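# Move a bottle from the tray into the crate upright

## Task

Take one bottle off the tray and set it standing upright in the empty slot of the crate. The crate and the tray must end up neither tilted nor shifted from where they were. The bottle has to stay in place without the robot holding it, and nothing the robot is in contact with at the end may settle downward by more than roughly a fingernail's width once released.

## Robot and tools

ROBOT. Two six-joint arms, left_arm and right_arm, each ending in a parallel gripper. In every row and every per-joint list in a result, each arm's joints come in this order: elbow, waist, wrist pitch, shoulder, forearm roll, wrist roll. Stated joint ranges (rad): waist -3.491..3.491, shoulder -3.140..3.140, elbow -1.187..4.328, forearm roll -3.316..3.316, wrist pitch -3.140..3.140, wrist roll -3.927..3.927; the true ends may differ by about 0.010 rad.

FRAME. Gripper poses are reported in one world frame: origin on the table top midway between the arms, +x outward over the table, +z up, left_arm on the +y side. Names left/right are not image sides. Positions are metres, orientation is a quaternion w,x,y,z. The fingers point along the gripper's +z and close along its y. The reported point sits between the pads when closed; fingertips extend about 33 mm past it when closed, 9 mm when fully open, and move about 24 mm farther out while closing, so keep clearance above surfaces. Reported hand positions can be somewhat wrong, more so far from the base.

THE 18-NUMBER ROW. One list covers both arms: left_arm's six joint values, then its gripper position, force_limit, speed; then the same nine for right_arm. All numbers lie in [-1, 1]. Joint values are offsets (not poses), scaled so 1.0 equals 1.983 rad for waist and shoulder, 2.38 rad for elbow, 2.975 rad for forearm roll, wrist pitch and wrist roll. The three gripper numbers are absolute settings: position +1 fully open (140 mm), pads touch near -0.8, -1 closes until blocked; force_limit about 14 N at -1, 60 N at 0, 107 N at +1; speed about 30 mm/s at -1, 140 at 0, 250 at +1. Zero is a real command, so to leave a gripper unchanged repeat its last three numbers.

execute_actions(actions): a list of actions; each action is a list of up to 15 rows, each row run for one 1/30 s step, the last row repeated to fill 15 steps. Joint offsets in every row are measured from the angles at the start of that action, not from the previous row. An action asking a joint more than 0.010 rad beyond its range (outward) is rejected for both arms; if the first action is malformed or fails that check, nothing in the call runs. An empty list just returns the state and images.

move(target, speed, blocking): target is one 18-number row; its offsets are from the Joint positions in the most recent result that printed them. speed is the peak rate in rad/s of the joint with the longest way to go, 0.01 to 2, default 0.5. All joints finish together, so the hand traces a curve; duration is clamped to 0.5-10 s. It does not avoid obstacles or the other arm. The gripper settings are applied at the start. blocking=false returns after 0.5 s while motion continues; poll with wait(0), and no further rows or moves are accepted until a result shows the move ended (or call stop). The extra 'move:' line gives the ending (done, off_target, moving, held, fault), limits=held or limits=none, and each arm's joint farthest from target. Arms are stiff: targets even slightly past a firm contact can fault. To keep pressing as before, send offsets from Joint positions to Joint targets.

wait(seconds): 0 to 10, arms hold their last command; returns early if a running move ends. stop(): brakes a running move (needs stopping room); fingers continue. zoom_image(camera, region): camera is cam_low, cam_left_wrist or cam_right_wrist (each 896x504); region [x0, y0, x1, y1] in pixels from the top-left, at most 504x504. finished_scene(scene): pass the current scene's number; irreversible, and the result reports success.

MOTION CAPS. Joint target speed is capped at 2.62 (waist, shoulder), 3.14 (elbow), 3.93 (wrist joints) rad/s with 0.5 s acceleration. Targets may lead measured angles by at most 0.805 (waist, shoulder), 0.966 (elbow), 1.21 (wrist joints) rad, and targets that would shift the hand over 70 mm from where it is get scaled back. Large offsets may therefore need several actions; unfinished motion may not complete on its own.

RESULTS. Each result has the state line left_arm: … | right_arm: … with end_effector_position and end_effector_quat_wxyz, Joint positions, Joint velocities and Joint targets per arm (rad, rad/s), camera images, flange force (includes held weight; noisy, may say no reading), and gripper data. object_status: 0 moving, 1 blocked while opening, 2 blocked while closing (a grip), 3 reached the commanded position or pads met. After closing with -1, confirm 2. position_measured is in counts: 3 open, 230 closed, nonlinear. To squeeze harder while status is 2, raise force_limit and nudge position (e.g. -1 to -0.98). 'joint sent to its limit' means a joint was clipped at its end; 'joint command not followed' means a clearance check altered joint targets. MOTOR HOT warns of overheating; at the limit an OVER-TEMPERATURE FAULT brakes the arm.

CAMERAS. cam_low is fixed; the wrist cameras ride on their arms. The session's calibration gives K, distortion and T_world_to_cam (world to camera, metres) per camera; actual cameras may be off by a few degrees and millimetres.

AVOID. A joint torque at its load limit (152 N m for waist, shoulder, elbow; 38 N m for wrist joints, held weight included) or an outside force of 150 N freezes that arm for 10 s and drops the rest of the call. Do not let the arms collide or push on each other. Do not drop, slam or knock things, tip or slide the crate or tray, or send anything off the table. Expect occasional tugs on a held part or nudges to loose objects. Release the bottle so it stands by itself before ending.

Each tool is called after "Emit:" as name(argument=value, ...) on one line, values as JSON.

## Session

I'll start by getting the current state and images.

Emit:
execute_actions(actions=[])

Scene clock: 0.00 s.
left_arm: end_effector_position=(+0.1774, +0.6532, +0.2696) position_measured=3 object_status=3 end_effector_quat_wxyz=(-0.000, +0.508, +0.848, -0.149) | right_arm: end_effector_position=(+0.2701, -0.4858, +0.3768) position_measured=3 object_status=3 end_effector_quat_wxyz=(+0.219, +0.657, -0.693, -0.200)
Joint names: [elbow, waist, wrist pitch, shoulder, forearm roll, wrist roll]
Joint positions: left_arm=[ 0.076  1.567 -1.916  0.001 -0.133  2.141] | right_arm=[ 0.262  0.348 -2.386  0.017 -0.228 -0.471]
Joint velocities: left_arm=[-0.     0.002 -0.002 -0.    -0.     0.   ] | right_arm=[ 0.001 -0.002  0.001 -0.     0.    -0.001]
Flange force (N, the push that the arm receives, along the gripper's own x y z axes): no reading
Joint targets: left_arm=[0.076 1.567 -1.916 0.001 -0.133 2.141] | right_arm=[0.262 0.348 -2.386 0.017 -0.228 -0.471]

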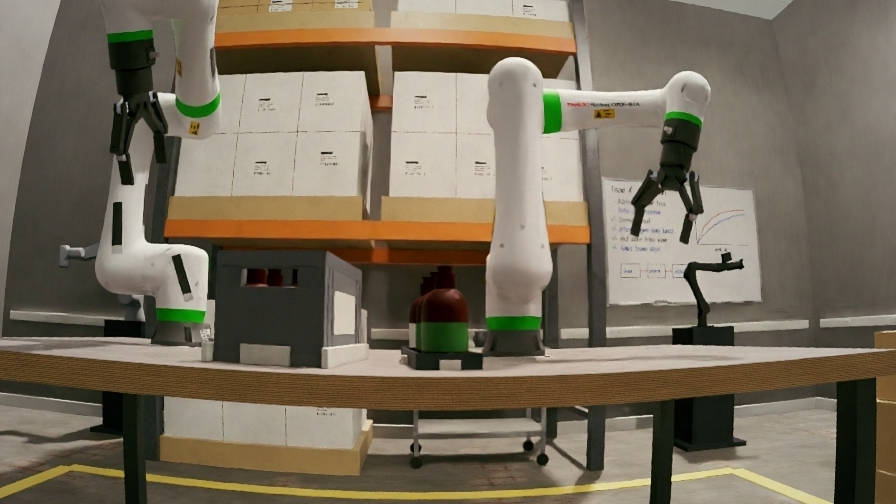

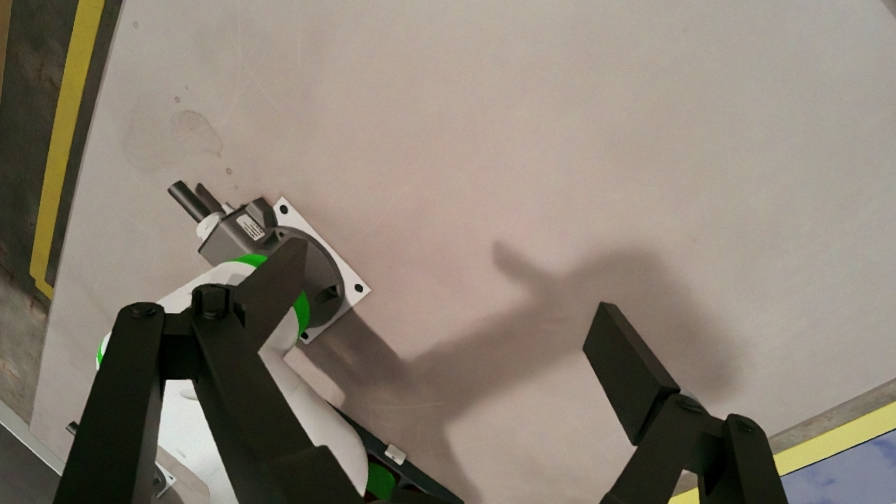

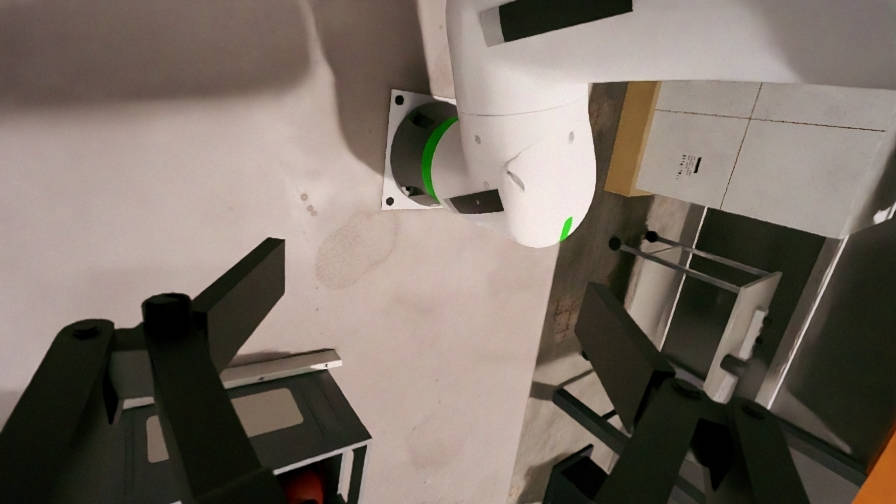

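Emit:
zoom_image(camera="cam_low", region=[180, 230, 520, 400])

Emit:
zoom_image(camera="cam_right_wrist", region=[60, 300, 460, 504])

Region (180, 230, 520, 400) of cam_low's 896x504 image, scaled by 1.482, with more detail than that image has.

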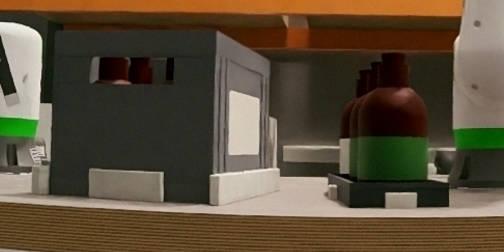

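Region (60, 300, 460, 504) of cam_right_wrist's 896x504 image, scaled by 1.260, with more detail than that image has; it fills the top 257 rows of this view, and the rest is white.

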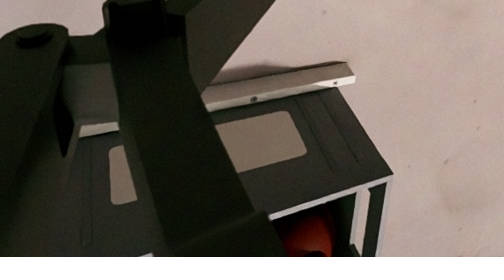

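Emit:
move(target=[0.2493,-0.9743,-0.0379,0.1061,0.0447,-0.0343,1,0,0, 0,-0.25,0,0,0,0,1,0,0], speed=1.0)

Scene clock: 87.60 s.
left_arm: end_effector_position=(+0.4204, +0.0005, +0.4196) position_measured=3 object_status=3 end_effector_quat_wxyz=(-0.000, +1.000, +0.000, -0.000) | right_arm: end_effector_position=(+0.2407, -0.6038, +0.3768) position_measured=3 object_status=3 end_effector_quat_wxyz=(-0.163, -0.467, +0.833, +0.247)
Joint names: [elbow, waist, wrist pitch, shoulder, forearm roll, wrist roll]
Joint positions: left_arm=[ 0.669 -0.365 -2.029  0.211 -0.     2.039] | right_arm=[ 0.262 -0.148 -2.386  0.017 -0.228 -0.471]
Joint velocities: left_arm=[ 0.001 -0.001  0.001 -0.    -0.    -0.001] | right_arm=[-0.001  0.001 -0.    -0.    -0.001 -0.001]
Flange force (N, the push that the arm receives, along the gripper's own x y z axes): left_arm=[-5.3 -1.9 3.1] | right_arm=[-5.7 -2.9 -7.6]
Joint targets: left_arm=[0.670 -0.365 -2.029 0.211 -0.000 2.039] | right_arm=[0.262 -0.148 -2.386 0.017 -0.228 -0.471]
move: done; limits=none; left_arm: farthest joint: the waist, 0.000 radians from its target (1.932 radians at the start); right_arm: farthest joint: the waist, 0.000 radians from its target (0.495 radians at the start)
camera_calibration (this result's frames):
cam_left_wrist: T_world_to_cam=[[0.205174, -0.978702, -0.00680709, -0.0774401], [-0.920456, -0.195318, 0.338545, 0.269252], [-0.332664, -0.063195, -0.940926, 0.733419], [0, 0, 0, 1]] pos_world=[0.507705, 0.0231476, 0.598411]
cam_right_wrist: T_world_to_cam=[[-0.75951, 0.303388, 0.575413, 0.142615], [0.559233, 0.756371, 0.339355, 0.217412], [-0.332269, 0.579534, -0.744135, 0.896978], [0, 0, 0, 1]] pos_world=[0.284772, -0.727541, 0.511631]

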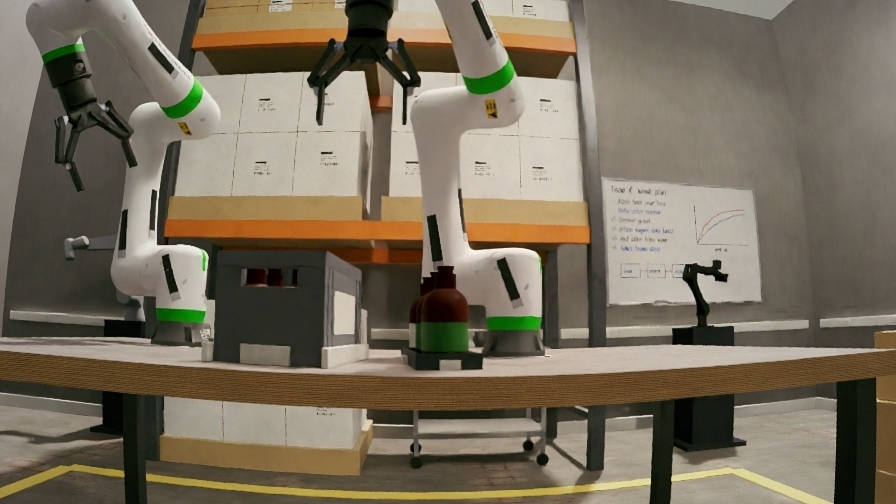

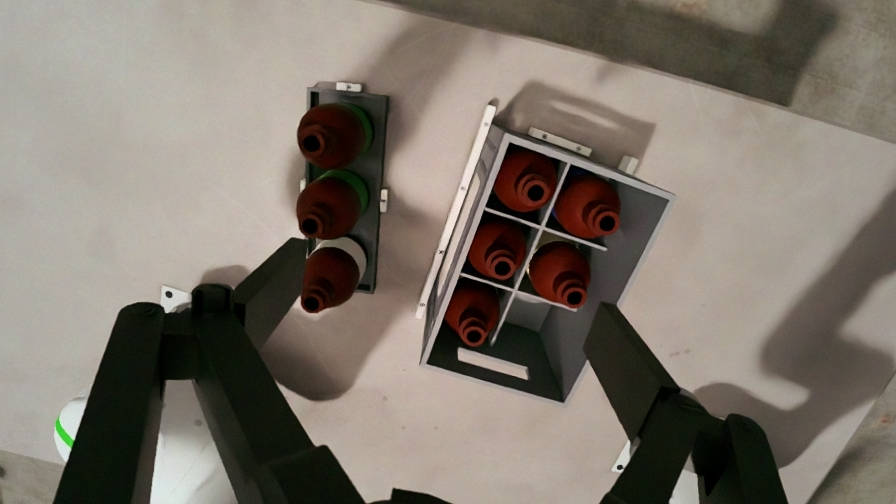

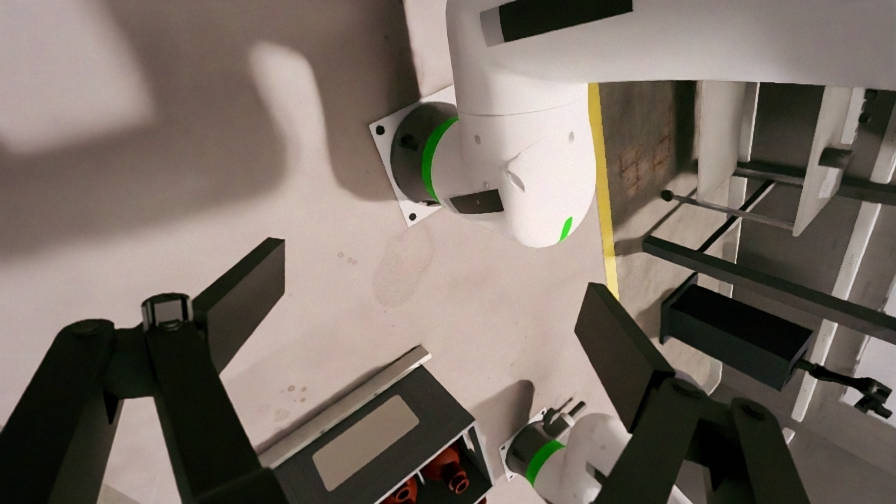

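Emit:
zoom_image(camera="cam_left_wrist", region=[400, 90, 720, 420])

Emit:
zoom_image(camera="cam_left_wrist", region=[240, 70, 490, 320])

Emit:
zoom_image(camera="cam_low", region=[390, 250, 510, 380])

Region (400, 90, 720, 420) of cam_left_wrist's 896x504 image, scaled by 1.527, with more detail than that image has; it fills the left 489 columns of this view, and the rest is white.

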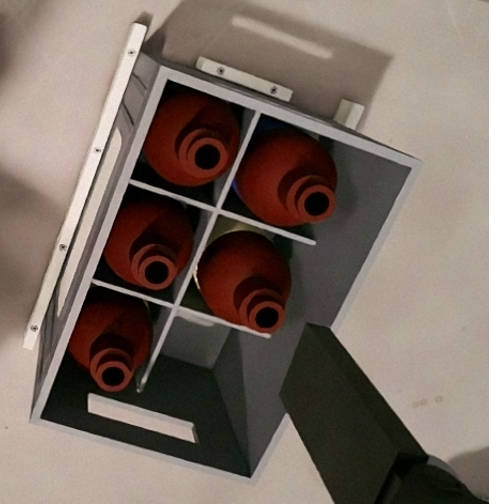

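Region (240, 70, 490, 320) of cam_left_wrist's 896x504 image, scaled by 2.016, with more detail than that image has.

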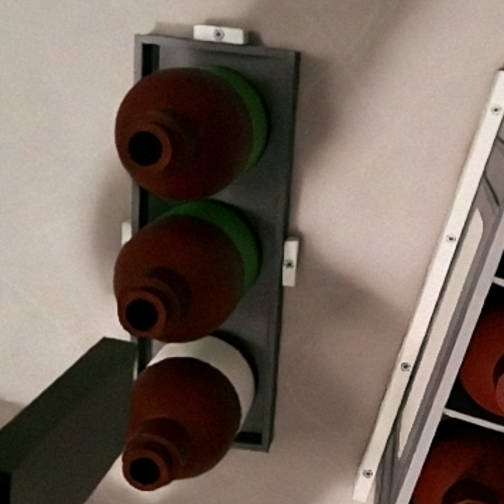

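Region (390, 250, 510, 380) of cam_low's 896x504 image, scaled by 3.877, with more detail than that image has; it fills the left 465 columns of this view, and the rest is white.

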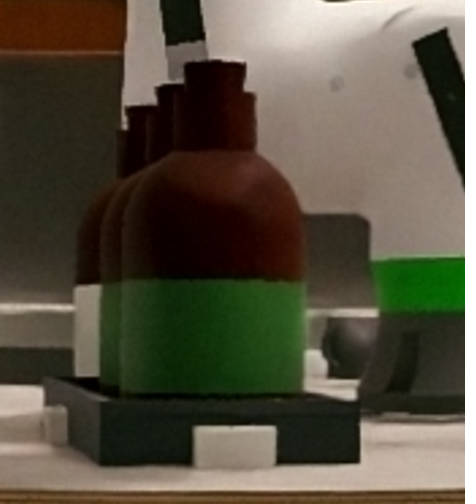

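Emit:
move(target=[-0.3225,0.1717,0.1597,-0.1476,0,-0.1146,0.1,0,0, 0,0,0,0,0,0,1,0,0], speed=0.7)

Scene clock: 167.53 s.
left_arm: end_effector_position=(+0.4350, +0.1499, +0.2300) position_measured=117 object_status=3 end_effector_quat_wxyz=(-0.000, +1.000, +0.000, +0.000) | right_arm: end_effector_position=(+0.2407, -0.6038, +0.3768) position_measured=3 object_status=3 end_effector_quat_wxyz=(-0.163, -0.467, +0.833, +0.247)
Joint names: [elbow, waist, wrist pitch, shoulder, forearm roll, wrist roll]
Joint positions: left_arm=[-0.098 -0.025 -1.554 -0.081 -0.     1.698] | right_arm=[ 0.262 -0.148 -2.386  0.017 -0.228 -0.471]
Joint velocities: left_arm=[-0.002  0.     0.    -0.001  0.001 -0.001] | right_arm=[ 0.     0.001 -0.002 -0.    -0.002 -0.002]
Flange force (N, the push that the arm receives, along the gripper's own x y z axes): left_arm=[-5.4 -0.1 0.3] | right_arm=[-8.0 -0.5 -4.3]
Joint targets: left_arm=[-0.098 -0.025 -1.554 -0.081 -0.000 1.698] | right_arm=[0.262 -0.148 -2.386 0.017 -0.228 -0.471]
move: done; limits=none; left_arm: farthest joint: the elbow, 0.001 radians from its target (0.768 radians at the start); right_arm: farthest joint: the waist, 0.000 radians from its target (0.000 radians at the start)
camera_calibration (this result's frames):
cam_left_wrist: T_world_to_cam=[[0.204759, -0.978789, -0.0067115, 0.0646387], [-0.920632, -0.194913, 0.338298, 0.376116], [-0.332431, -0.0630908, -0.941015, 0.569262], [0, 0, 0, 1]] pos_world=[0.522269, 0.172493, 0.408879]
cam_right_wrist: T_world_to_cam=[[-0.75951, 0.303388, 0.575413, 0.142615], [0.559233, 0.756371, 0.339356, 0.217412], [-0.332269, 0.579534, -0.744136, 0.896978], [0, 0, 0, 1]] pos_world=[0.284772, -0.727541, 0.511631]

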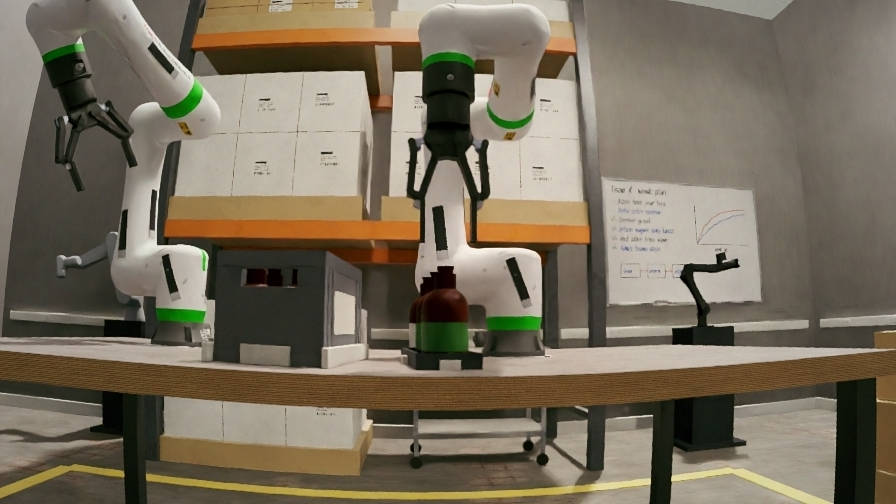

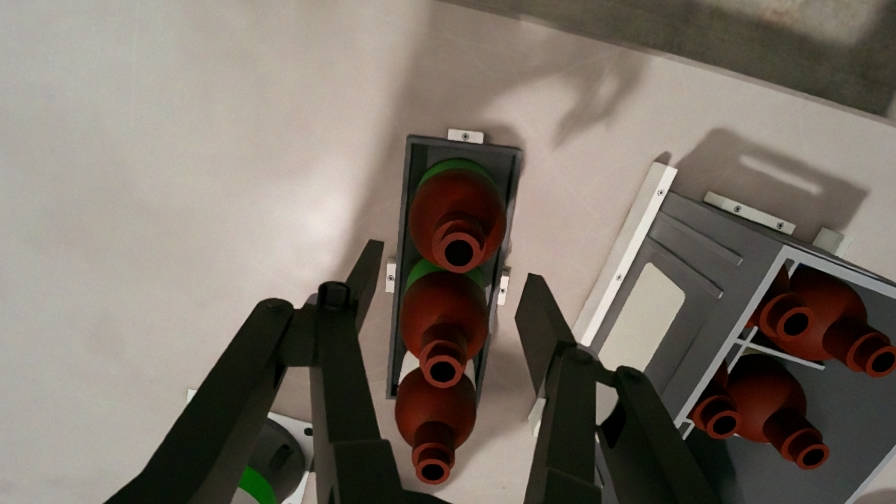

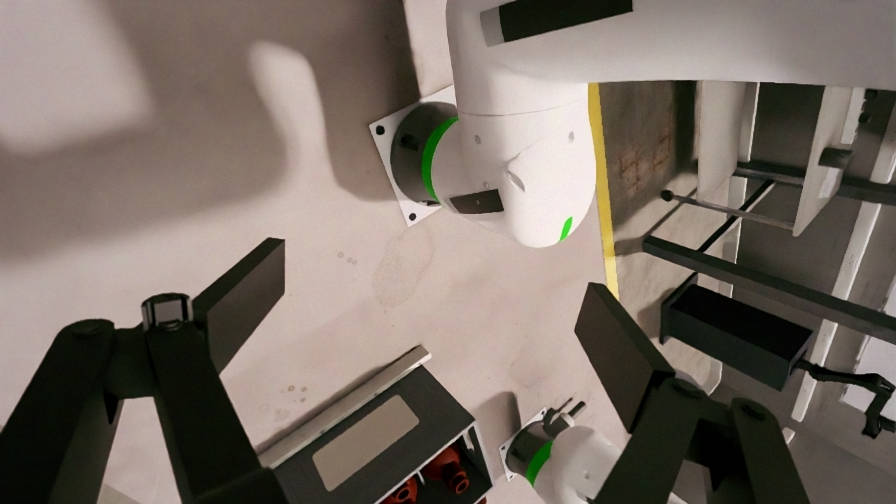

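Emit:
zoom_image(camera="cam_low", region=[390, 170, 510, 310])

Emit:
zoom_image(camera="cam_left_wrist", region=[350, 140, 570, 360])

Region (390, 170, 510, 310) of cam_low's 896x504 image, scaled by 3.600, with more detail than that image has; it fills the left 432 columns of this view, and the rest is white.

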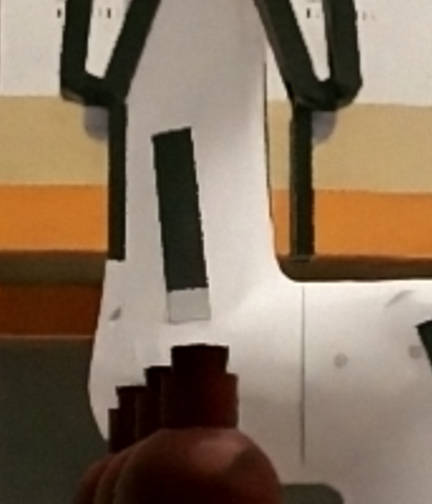

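Region (350, 140, 570, 360) of cam_left_wrist's 896x504 image, scaled by 2.291, with more detail than that image has.

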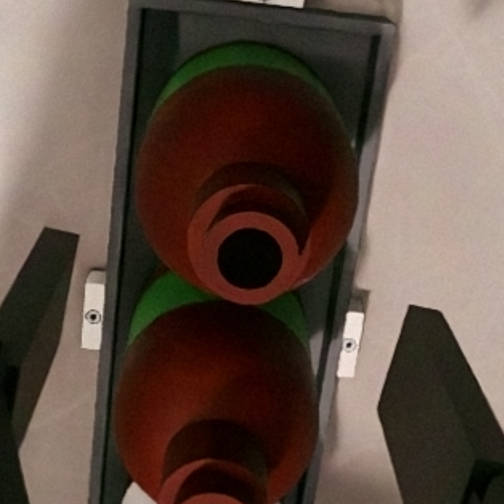

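Emit:
move(target=[-0.05787,-0.00503,0.05314,0.01027,0,0.0034,0.1,0,0, 0,0,0,0,0,0,1,0,0], speed=0.25)

Emit:
zoom_image(camera="cam_low", region=[390, 200, 510, 340])

Scene clock: 202.43 s.
left_arm: end_effector_position=(+0.4350, +0.1458, +0.1631) position_measured=117 object_status=3 end_effector_quat_wxyz=(-0.000, +1.000, +0.000, +0.000) | right_arm: end_effector_position=(+0.2407, -0.6038, +0.3768) position_measured=3 object_status=3 end_effector_quat_wxyz=(-0.163, -0.467, +0.833, +0.247)
Joint names: [elbow, waist, wrist pitch, shoulder, forearm roll, wrist roll]
Joint positions: left_arm=[-0.236 -0.035 -1.396 -0.061 -0.     1.708] | right_arm=[ 0.262 -0.148 -2.386  0.017 -0.228 -0.471]
Joint velocities: left_arm=[-0.001 -0.     0.    -0.001  0.    -0.   ] | right_arm=[-0.     0.001  0.    -0.     0.     0.002]
Flange force (N, the push that the arm receives, along the gripper's own x y z axes): left_arm=[-3.1 0.2 -2.0] | right_arm=[-6.3 -0.8 -7.8]
Joint targets: left_arm=[-0.236 -0.035 -1.396 -0.061 -0.000 1.708] | right_arm=[0.262 -0.148 -2.386 0.017 -0.228 -0.471]
move: done; limits=none; left_arm: farthest joint: the waist, 0.000 radians from its target (0.010 radians at the start); right_arm: farthest joint: the waist, 0.000 radians from its target (0.000 radians at the start)
camera_calibration (this result's frames):
cam_left_wrist: T_world_to_cam=[[0.204894, -0.978762, -0.00663975, 0.0601673], [-0.920604, -0.195014, 0.338315, 0.398004], [-0.332425, -0.063206, -0.94101, 0.506035], [0, 0, 0, 1]] pos_world=[0.522294, 0.16849, 0.341932]
cam_right_wrist: T_world_to_cam=[[-0.75951, 0.303388, 0.575413, 0.142615], [0.559233, 0.756371, 0.339356, 0.217412], [-0.332269, 0.579534, -0.744135, 0.896978], [0, 0, 0, 1]] pos_world=[0.284772, -0.727541, 0.511631]

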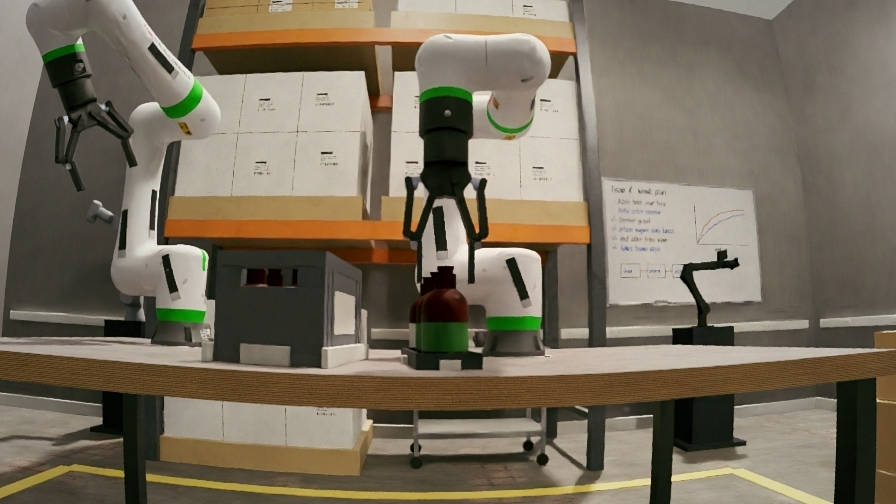

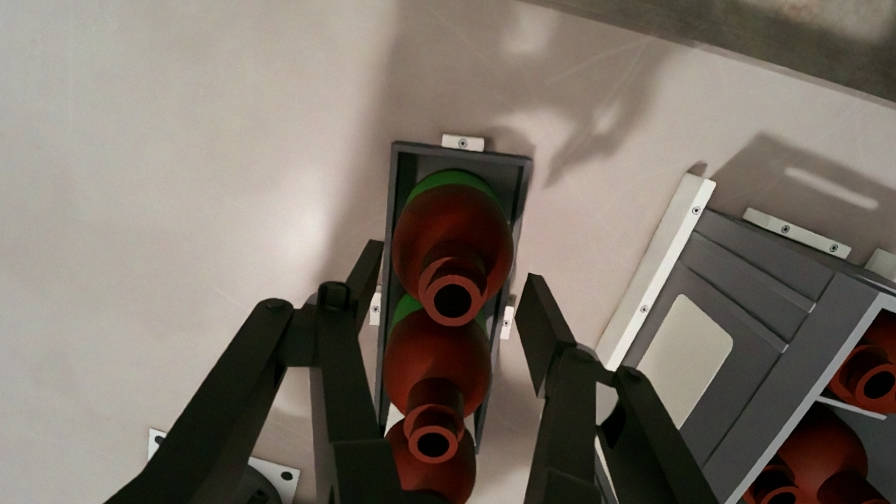

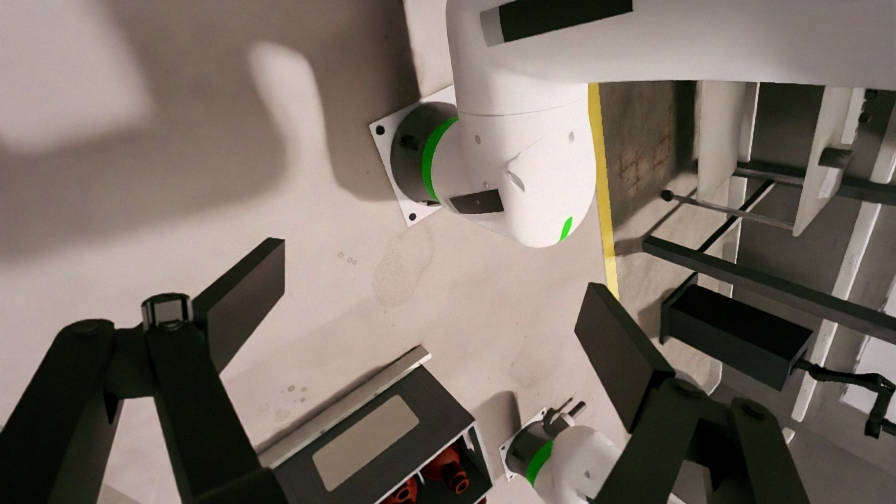

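Region (390, 200, 510, 340) of cam_low's 896x504 image, scaled by 3.600, with more detail than that image has; it fills the left 432 columns of this view, and the rest is white.

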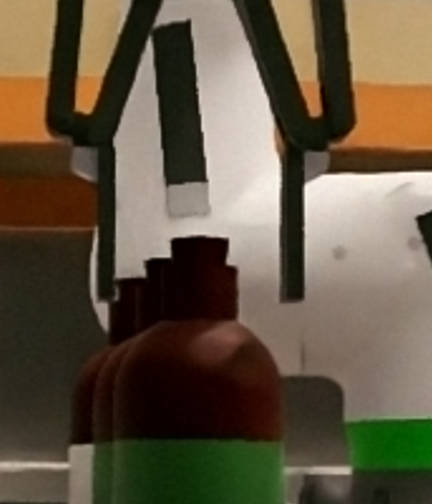

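Emit:
execute_actions(actions=[[[0,0,0,0,0,0,-1,0.5,-0.2, 0,0,0,0,0,0,1,0,0]],[[0,0,0,0,0,0,-1,0.5,-0.2, 0,0,0,0,0,0,1,0,0]]])

Emit:
zoom_image(camera="cam_low", region=[390, 200, 510, 340])

Scene clock: 211.03 s.
left_arm: end_effector_position=(+0.4351, +0.1459, +0.1631) position_measured=186 object_status=2 end_effector_quat_wxyz=(-0.000, +1.000, +0.000, +0.000) | right_arm: end_effector_position=(+0.2407, -0.6038, +0.3768) position_measured=3 object_status=3 end_effector_quat_wxyz=(-0.163, -0.467, +0.833, +0.247)
Joint names: [elbow, waist, wrist pitch, shoulder, forearm roll, wrist roll]
Joint positions: left_arm=[-0.235 -0.035 -1.396 -0.061 -0.     1.708] | right_arm=[ 0.262 -0.148 -2.386  0.017 -0.228 -0.471]
Joint velocities: left_arm=[ 0.     0.    -0.001 -0.001 -0.002  0.   ] | right_arm=[ 0.     0.002 -0.001  0.    -0.    -0.   ]
Flange force (N, the push that the arm receives, along the gripper's own x y z axes): left_arm=[-8.0 -1.9 -15.5] | right_arm=[-5.4 -2.1 -9.3]
Flange force at the end of the 1st action (N, along the gripper's axes at the end of the call): left_arm=[-4.6 0.9 -16.1] | right_arm=[-5.9 -2.8 -9.6]
Joint targets: left_arm=[-0.235 -0.035 -1.396 -0.061 -0.000 1.708] | right_arm=[0.262 -0.148 -2.386 0.017 -0.228 -0.471]
camera_calibration (this result's frames):
cam_left_wrist: T_world_to_cam=[[0.204882, -0.978764, -0.00665166, 0.060171], [-0.920665, -0.195018, 0.338147, 0.398117], [-0.332264, -0.0631563, -0.94107, 0.506033], [0, 0, 0, 1]] pos_world=[0.52234, 0.168492, 0.34199]
cam_right_wrist: T_world_to_cam=[[-0.75951, 0.303388, 0.575413, 0.142615], [0.559233, 0.756371, 0.339356, 0.217412], [-0.332269, 0.579534, -0.744135, 0.896978], [0, 0, 0, 1]] pos_world=[0.284772, -0.727541, 0.511631]

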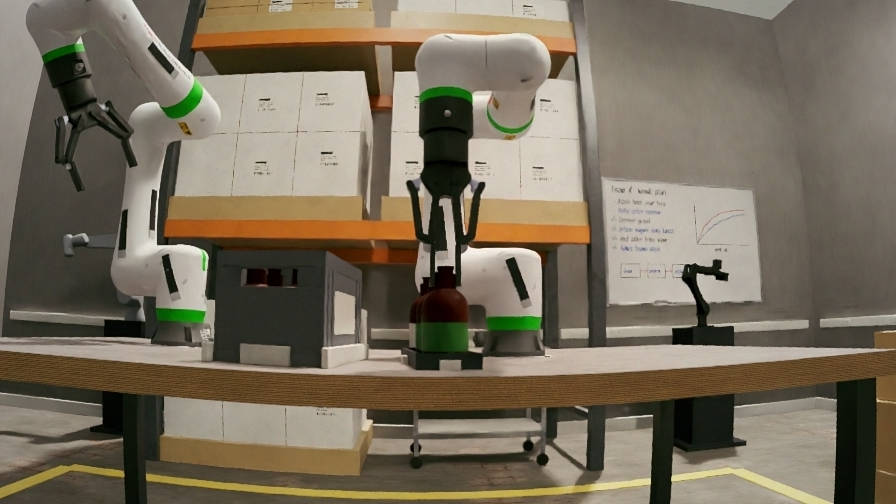

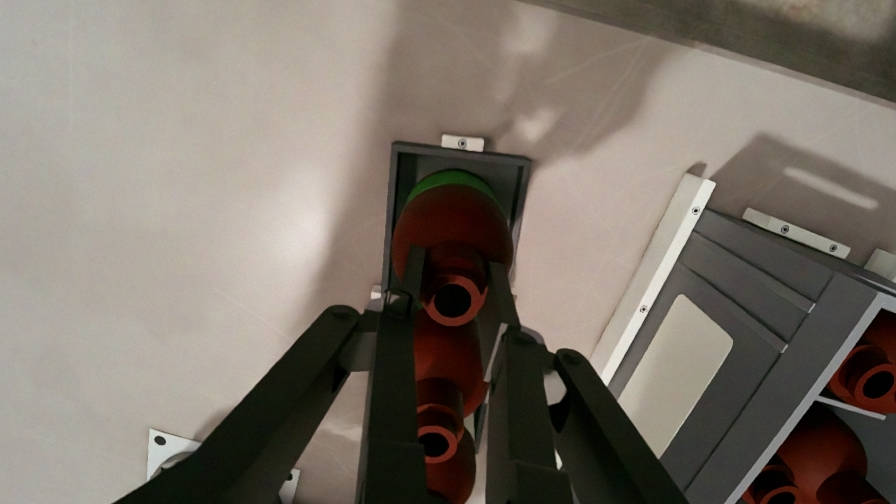

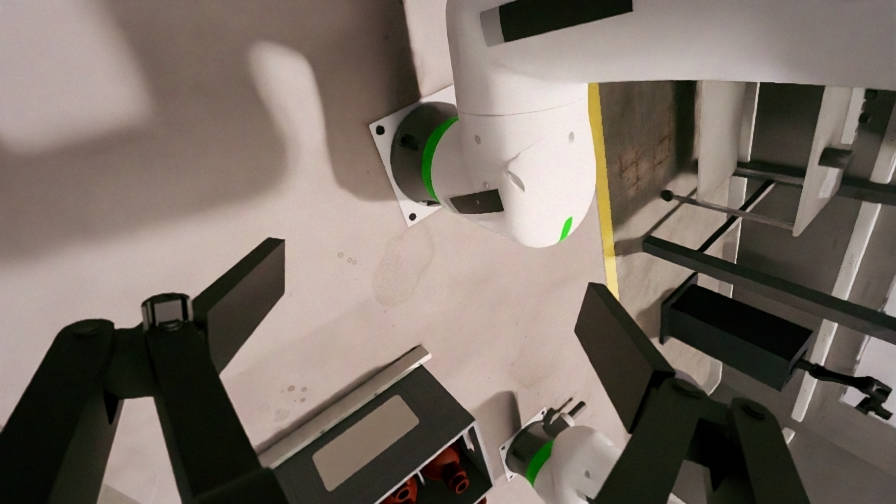

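Region (390, 200, 510, 340) of cam_low's 896x504 image, scaled by 3.600, with more detail than that image has; it fills the left 432 columns of this view, and the rest is white.

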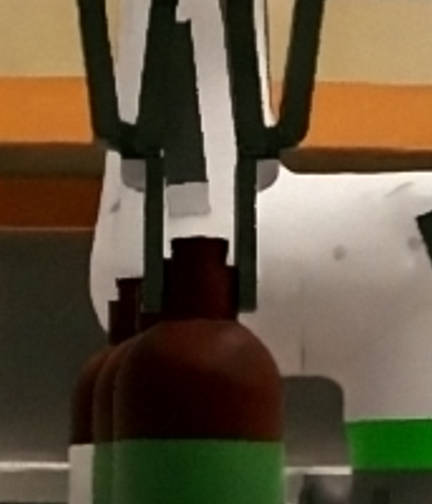

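Emit:
move(target=[0.1998,0,-0.1734,-0.0202,0,0.168,-1,0.5,-0.2, 0,0,0,0,0,0,1,0,0], speed=0.5)

Scene clock: 240.33 s.
left_arm: end_effector_position=(+0.4007, +0.1506, +0.3802) position_measured=186 object_status=2 end_effector_quat_wxyz=(-0.000, +0.969, +0.247, +0.000) | right_arm: end_effector_position=(+0.2407, -0.6038, +0.3768) position_measured=3 object_status=3 end_effector_quat_wxyz=(-0.163, -0.467, +0.833, +0.247)
Joint names: [elbow, waist, wrist pitch, shoulder, forearm roll, wrist roll]
Joint positions: left_arm=[ 0.24  -0.035 -1.912 -0.101 -0.     2.208] | right_arm=[ 0.262 -0.148 -2.386  0.017 -0.228 -0.471]
Joint velocities: left_arm=[ 0.001  0.    -0.002  0.    -0.001  0.002] | right_arm=[ 0.001  0.002 -0.    -0.    -0.     0.001]
Flange force (N, the push that the arm receives, along the gripper's own x y z axes): left_arm=[-5.5 -1.7 5.9] | right_arm=[-6.9 -1.8 -6.9]
Joint targets: left_arm=[0.240 -0.035 -1.912 -0.101 -0.000 2.208] | right_arm=[0.262 -0.148 -2.386 0.017 -0.228 -0.471]
move: done; limits=none; left_arm: farthest joint: the waist, 0.000 radians from its target (0.000 radians at the start); right_arm: farthest joint: the waist, 0.000 radians from its target (0.000 radians at the start)
camera_calibration (this result's frames):
cam_left_wrist: T_world_to_cam=[[0.648839, -0.760896, -0.00673221, -0.137375], [-0.714548, -0.61231, 0.338376, 0.274127], [-0.261592, -0.214741, -0.940987, 0.693693], [0, 0, 0, 1]] pos_world=[0.466475, 0.212287, 0.559073]
cam_right_wrist: T_world_to_cam=[[-0.75951, 0.303388, 0.575413, 0.142615], [0.559233, 0.75637, 0.339355, 0.217412], [-0.332269, 0.579534, -0.744135, 0.896978], [0, 0, 0, 1]] pos_world=[0.284772, -0.727541, 0.511631]

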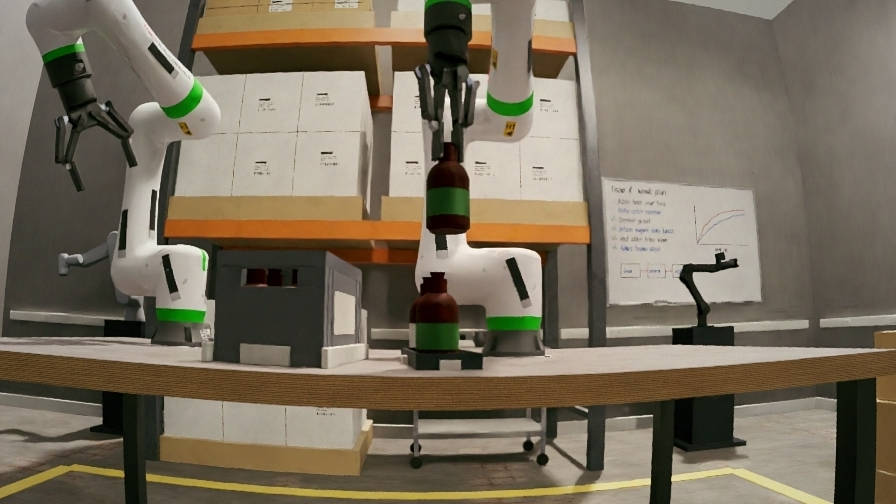

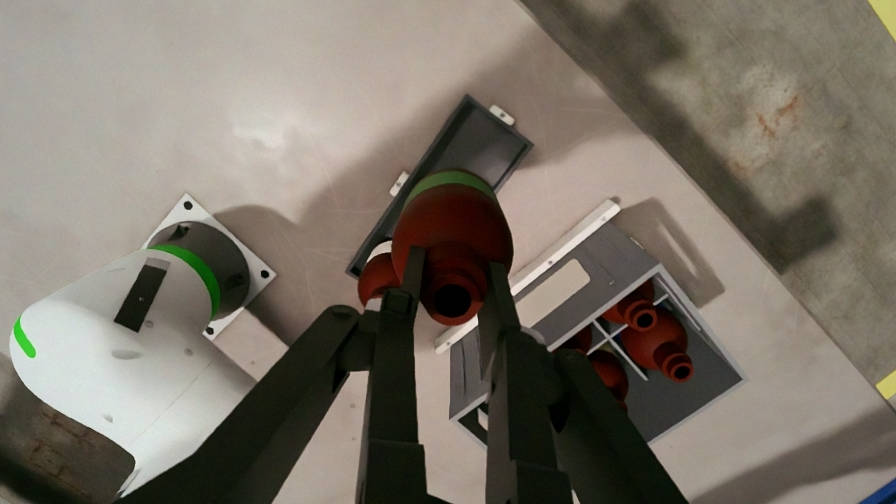

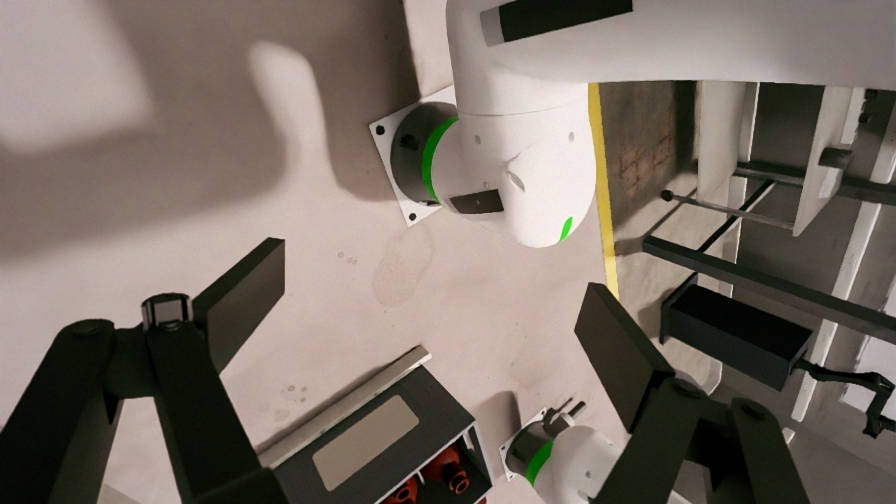

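Emit:
move(target=[0.11457,-0.39837,0.01136,0.15455,0,0.32222,-1,0.5,-0.2, 0,0,0,0,0,0,1,0,0], speed=0.7)

Emit:
zoom_image(camera="cam_left_wrist", region=[280, 60, 640, 400])

Scene clock: 266.60 s.
left_arm: end_effector_position=(+0.2503, -0.1436, +0.3599) position_measured=186 object_status=2 end_effector_quat_wxyz=(-0.000, +0.945, +0.328, +0.000) | right_arm: end_effector_position=(+0.2407, -0.6038, +0.3768) position_measured=3 object_status=3 end_effector_quat_wxyz=(-0.163, -0.467, +0.833, +0.247)
Joint names: [elbow, waist, wrist pitch, shoulder, forearm roll, wrist roll]
Joint positions: left_arm=[ 0.513 -0.825 -1.878  0.205 -0.     3.166] | right_arm=[ 0.262 -0.148 -2.386  0.017 -0.228 -0.471]
Joint velocities: left_arm=[ 0.    -0.001  0.001  0.001 -0.001  0.002] | right_arm=[ 0.     0.001  0.001  0.     0.    -0.   ]
Flange force (N, the push that the arm receives, along the gripper's own x y z axes): left_arm=[-2.8 -3.6 5.1] | right_arm=[-8.1 -0.5 -4.1]
Joint targets: left_arm=[0.513 -0.825 -1.878 0.205 -0.000 3.166] | right_arm=[0.262 -0.148 -2.386 0.017 -0.228 -0.471]
move: done; limits=none; left_arm: farthest joint: the waist, 0.000 radians from its target (0.790 radians at the start); right_arm: farthest joint: the waist, 0.000 radians from its target (0.000 radians at the start)
camera_calibration (this result's frames):
cam_left_wrist: T_world_to_cam=[[0.767257, -0.641305, -0.00669653, -0.276262], [-0.601758, -0.723476, 0.338334, -0.0508354], [-0.22182, -0.255559, -0.941002, 0.556232], [0, 0, 0, 1]] pos_world=[0.304757, -0.0717965, 0.538765]
cam_right_wrist: T_world_to_cam=[[-0.75951, 0.303388, 0.575413, 0.142615], [0.559233, 0.75637, 0.339355, 0.217412], [-0.332269, 0.579534, -0.744135, 0.896978], [0, 0, 0, 1]] pos_world=[0.284772, -0.727541, 0.511631]

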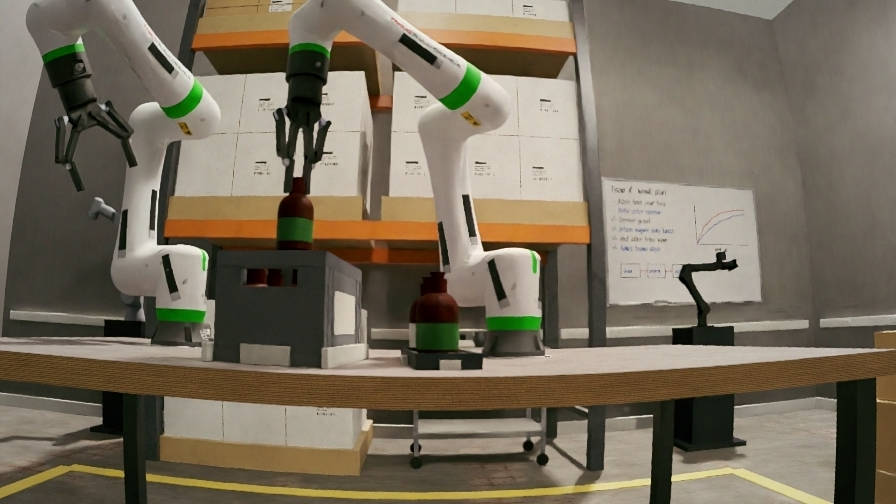

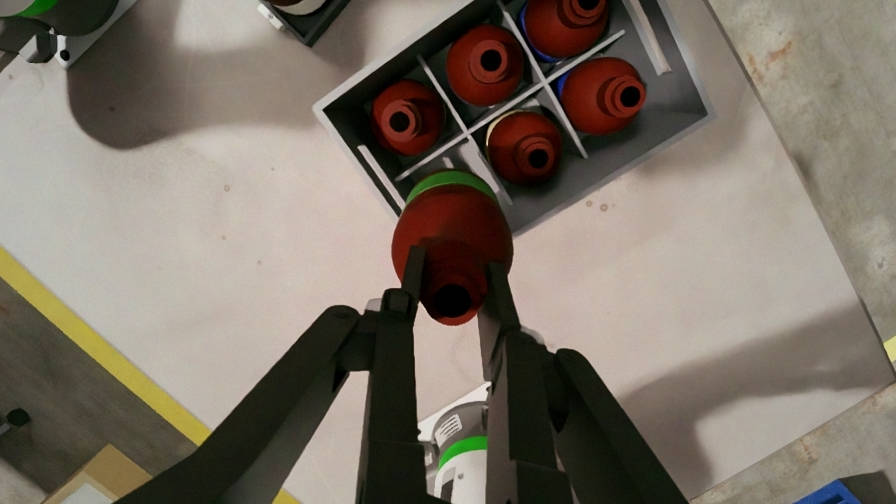

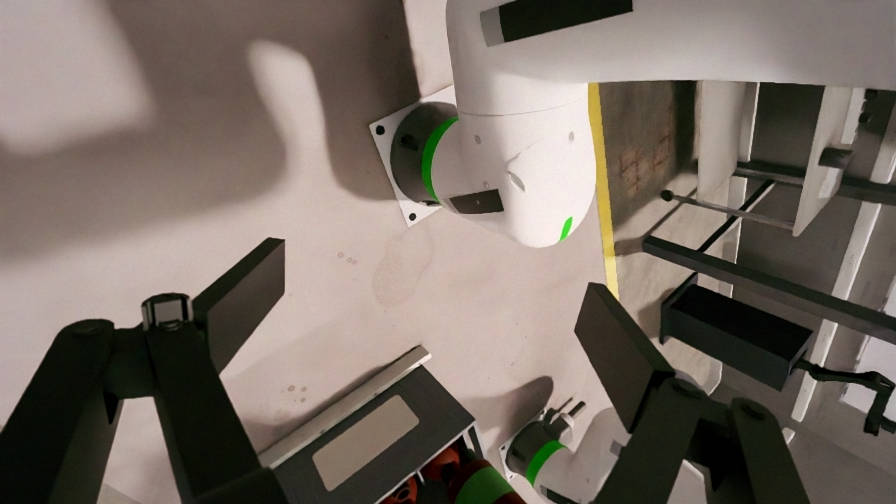

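Region (280, 60, 640, 400) of cam_left_wrist's 896x504 image, scaled by 1.400, with more detail than that image has.

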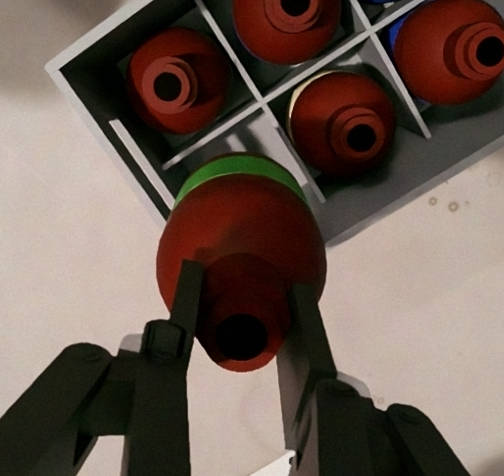

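Emit:
zoom_image(camera="cam_left_wrist", region=[370, 70, 570, 250])

Region (370, 70, 570, 250) of cam_left_wrist's 896x504 image, scaled by 2.520, with more detail than that image has; it fills the top 454 rows of this view, and the rest is white.

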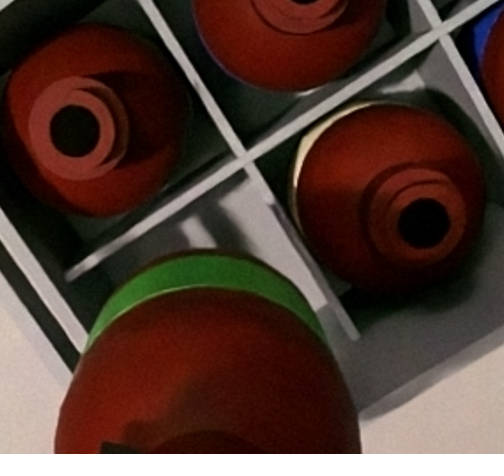

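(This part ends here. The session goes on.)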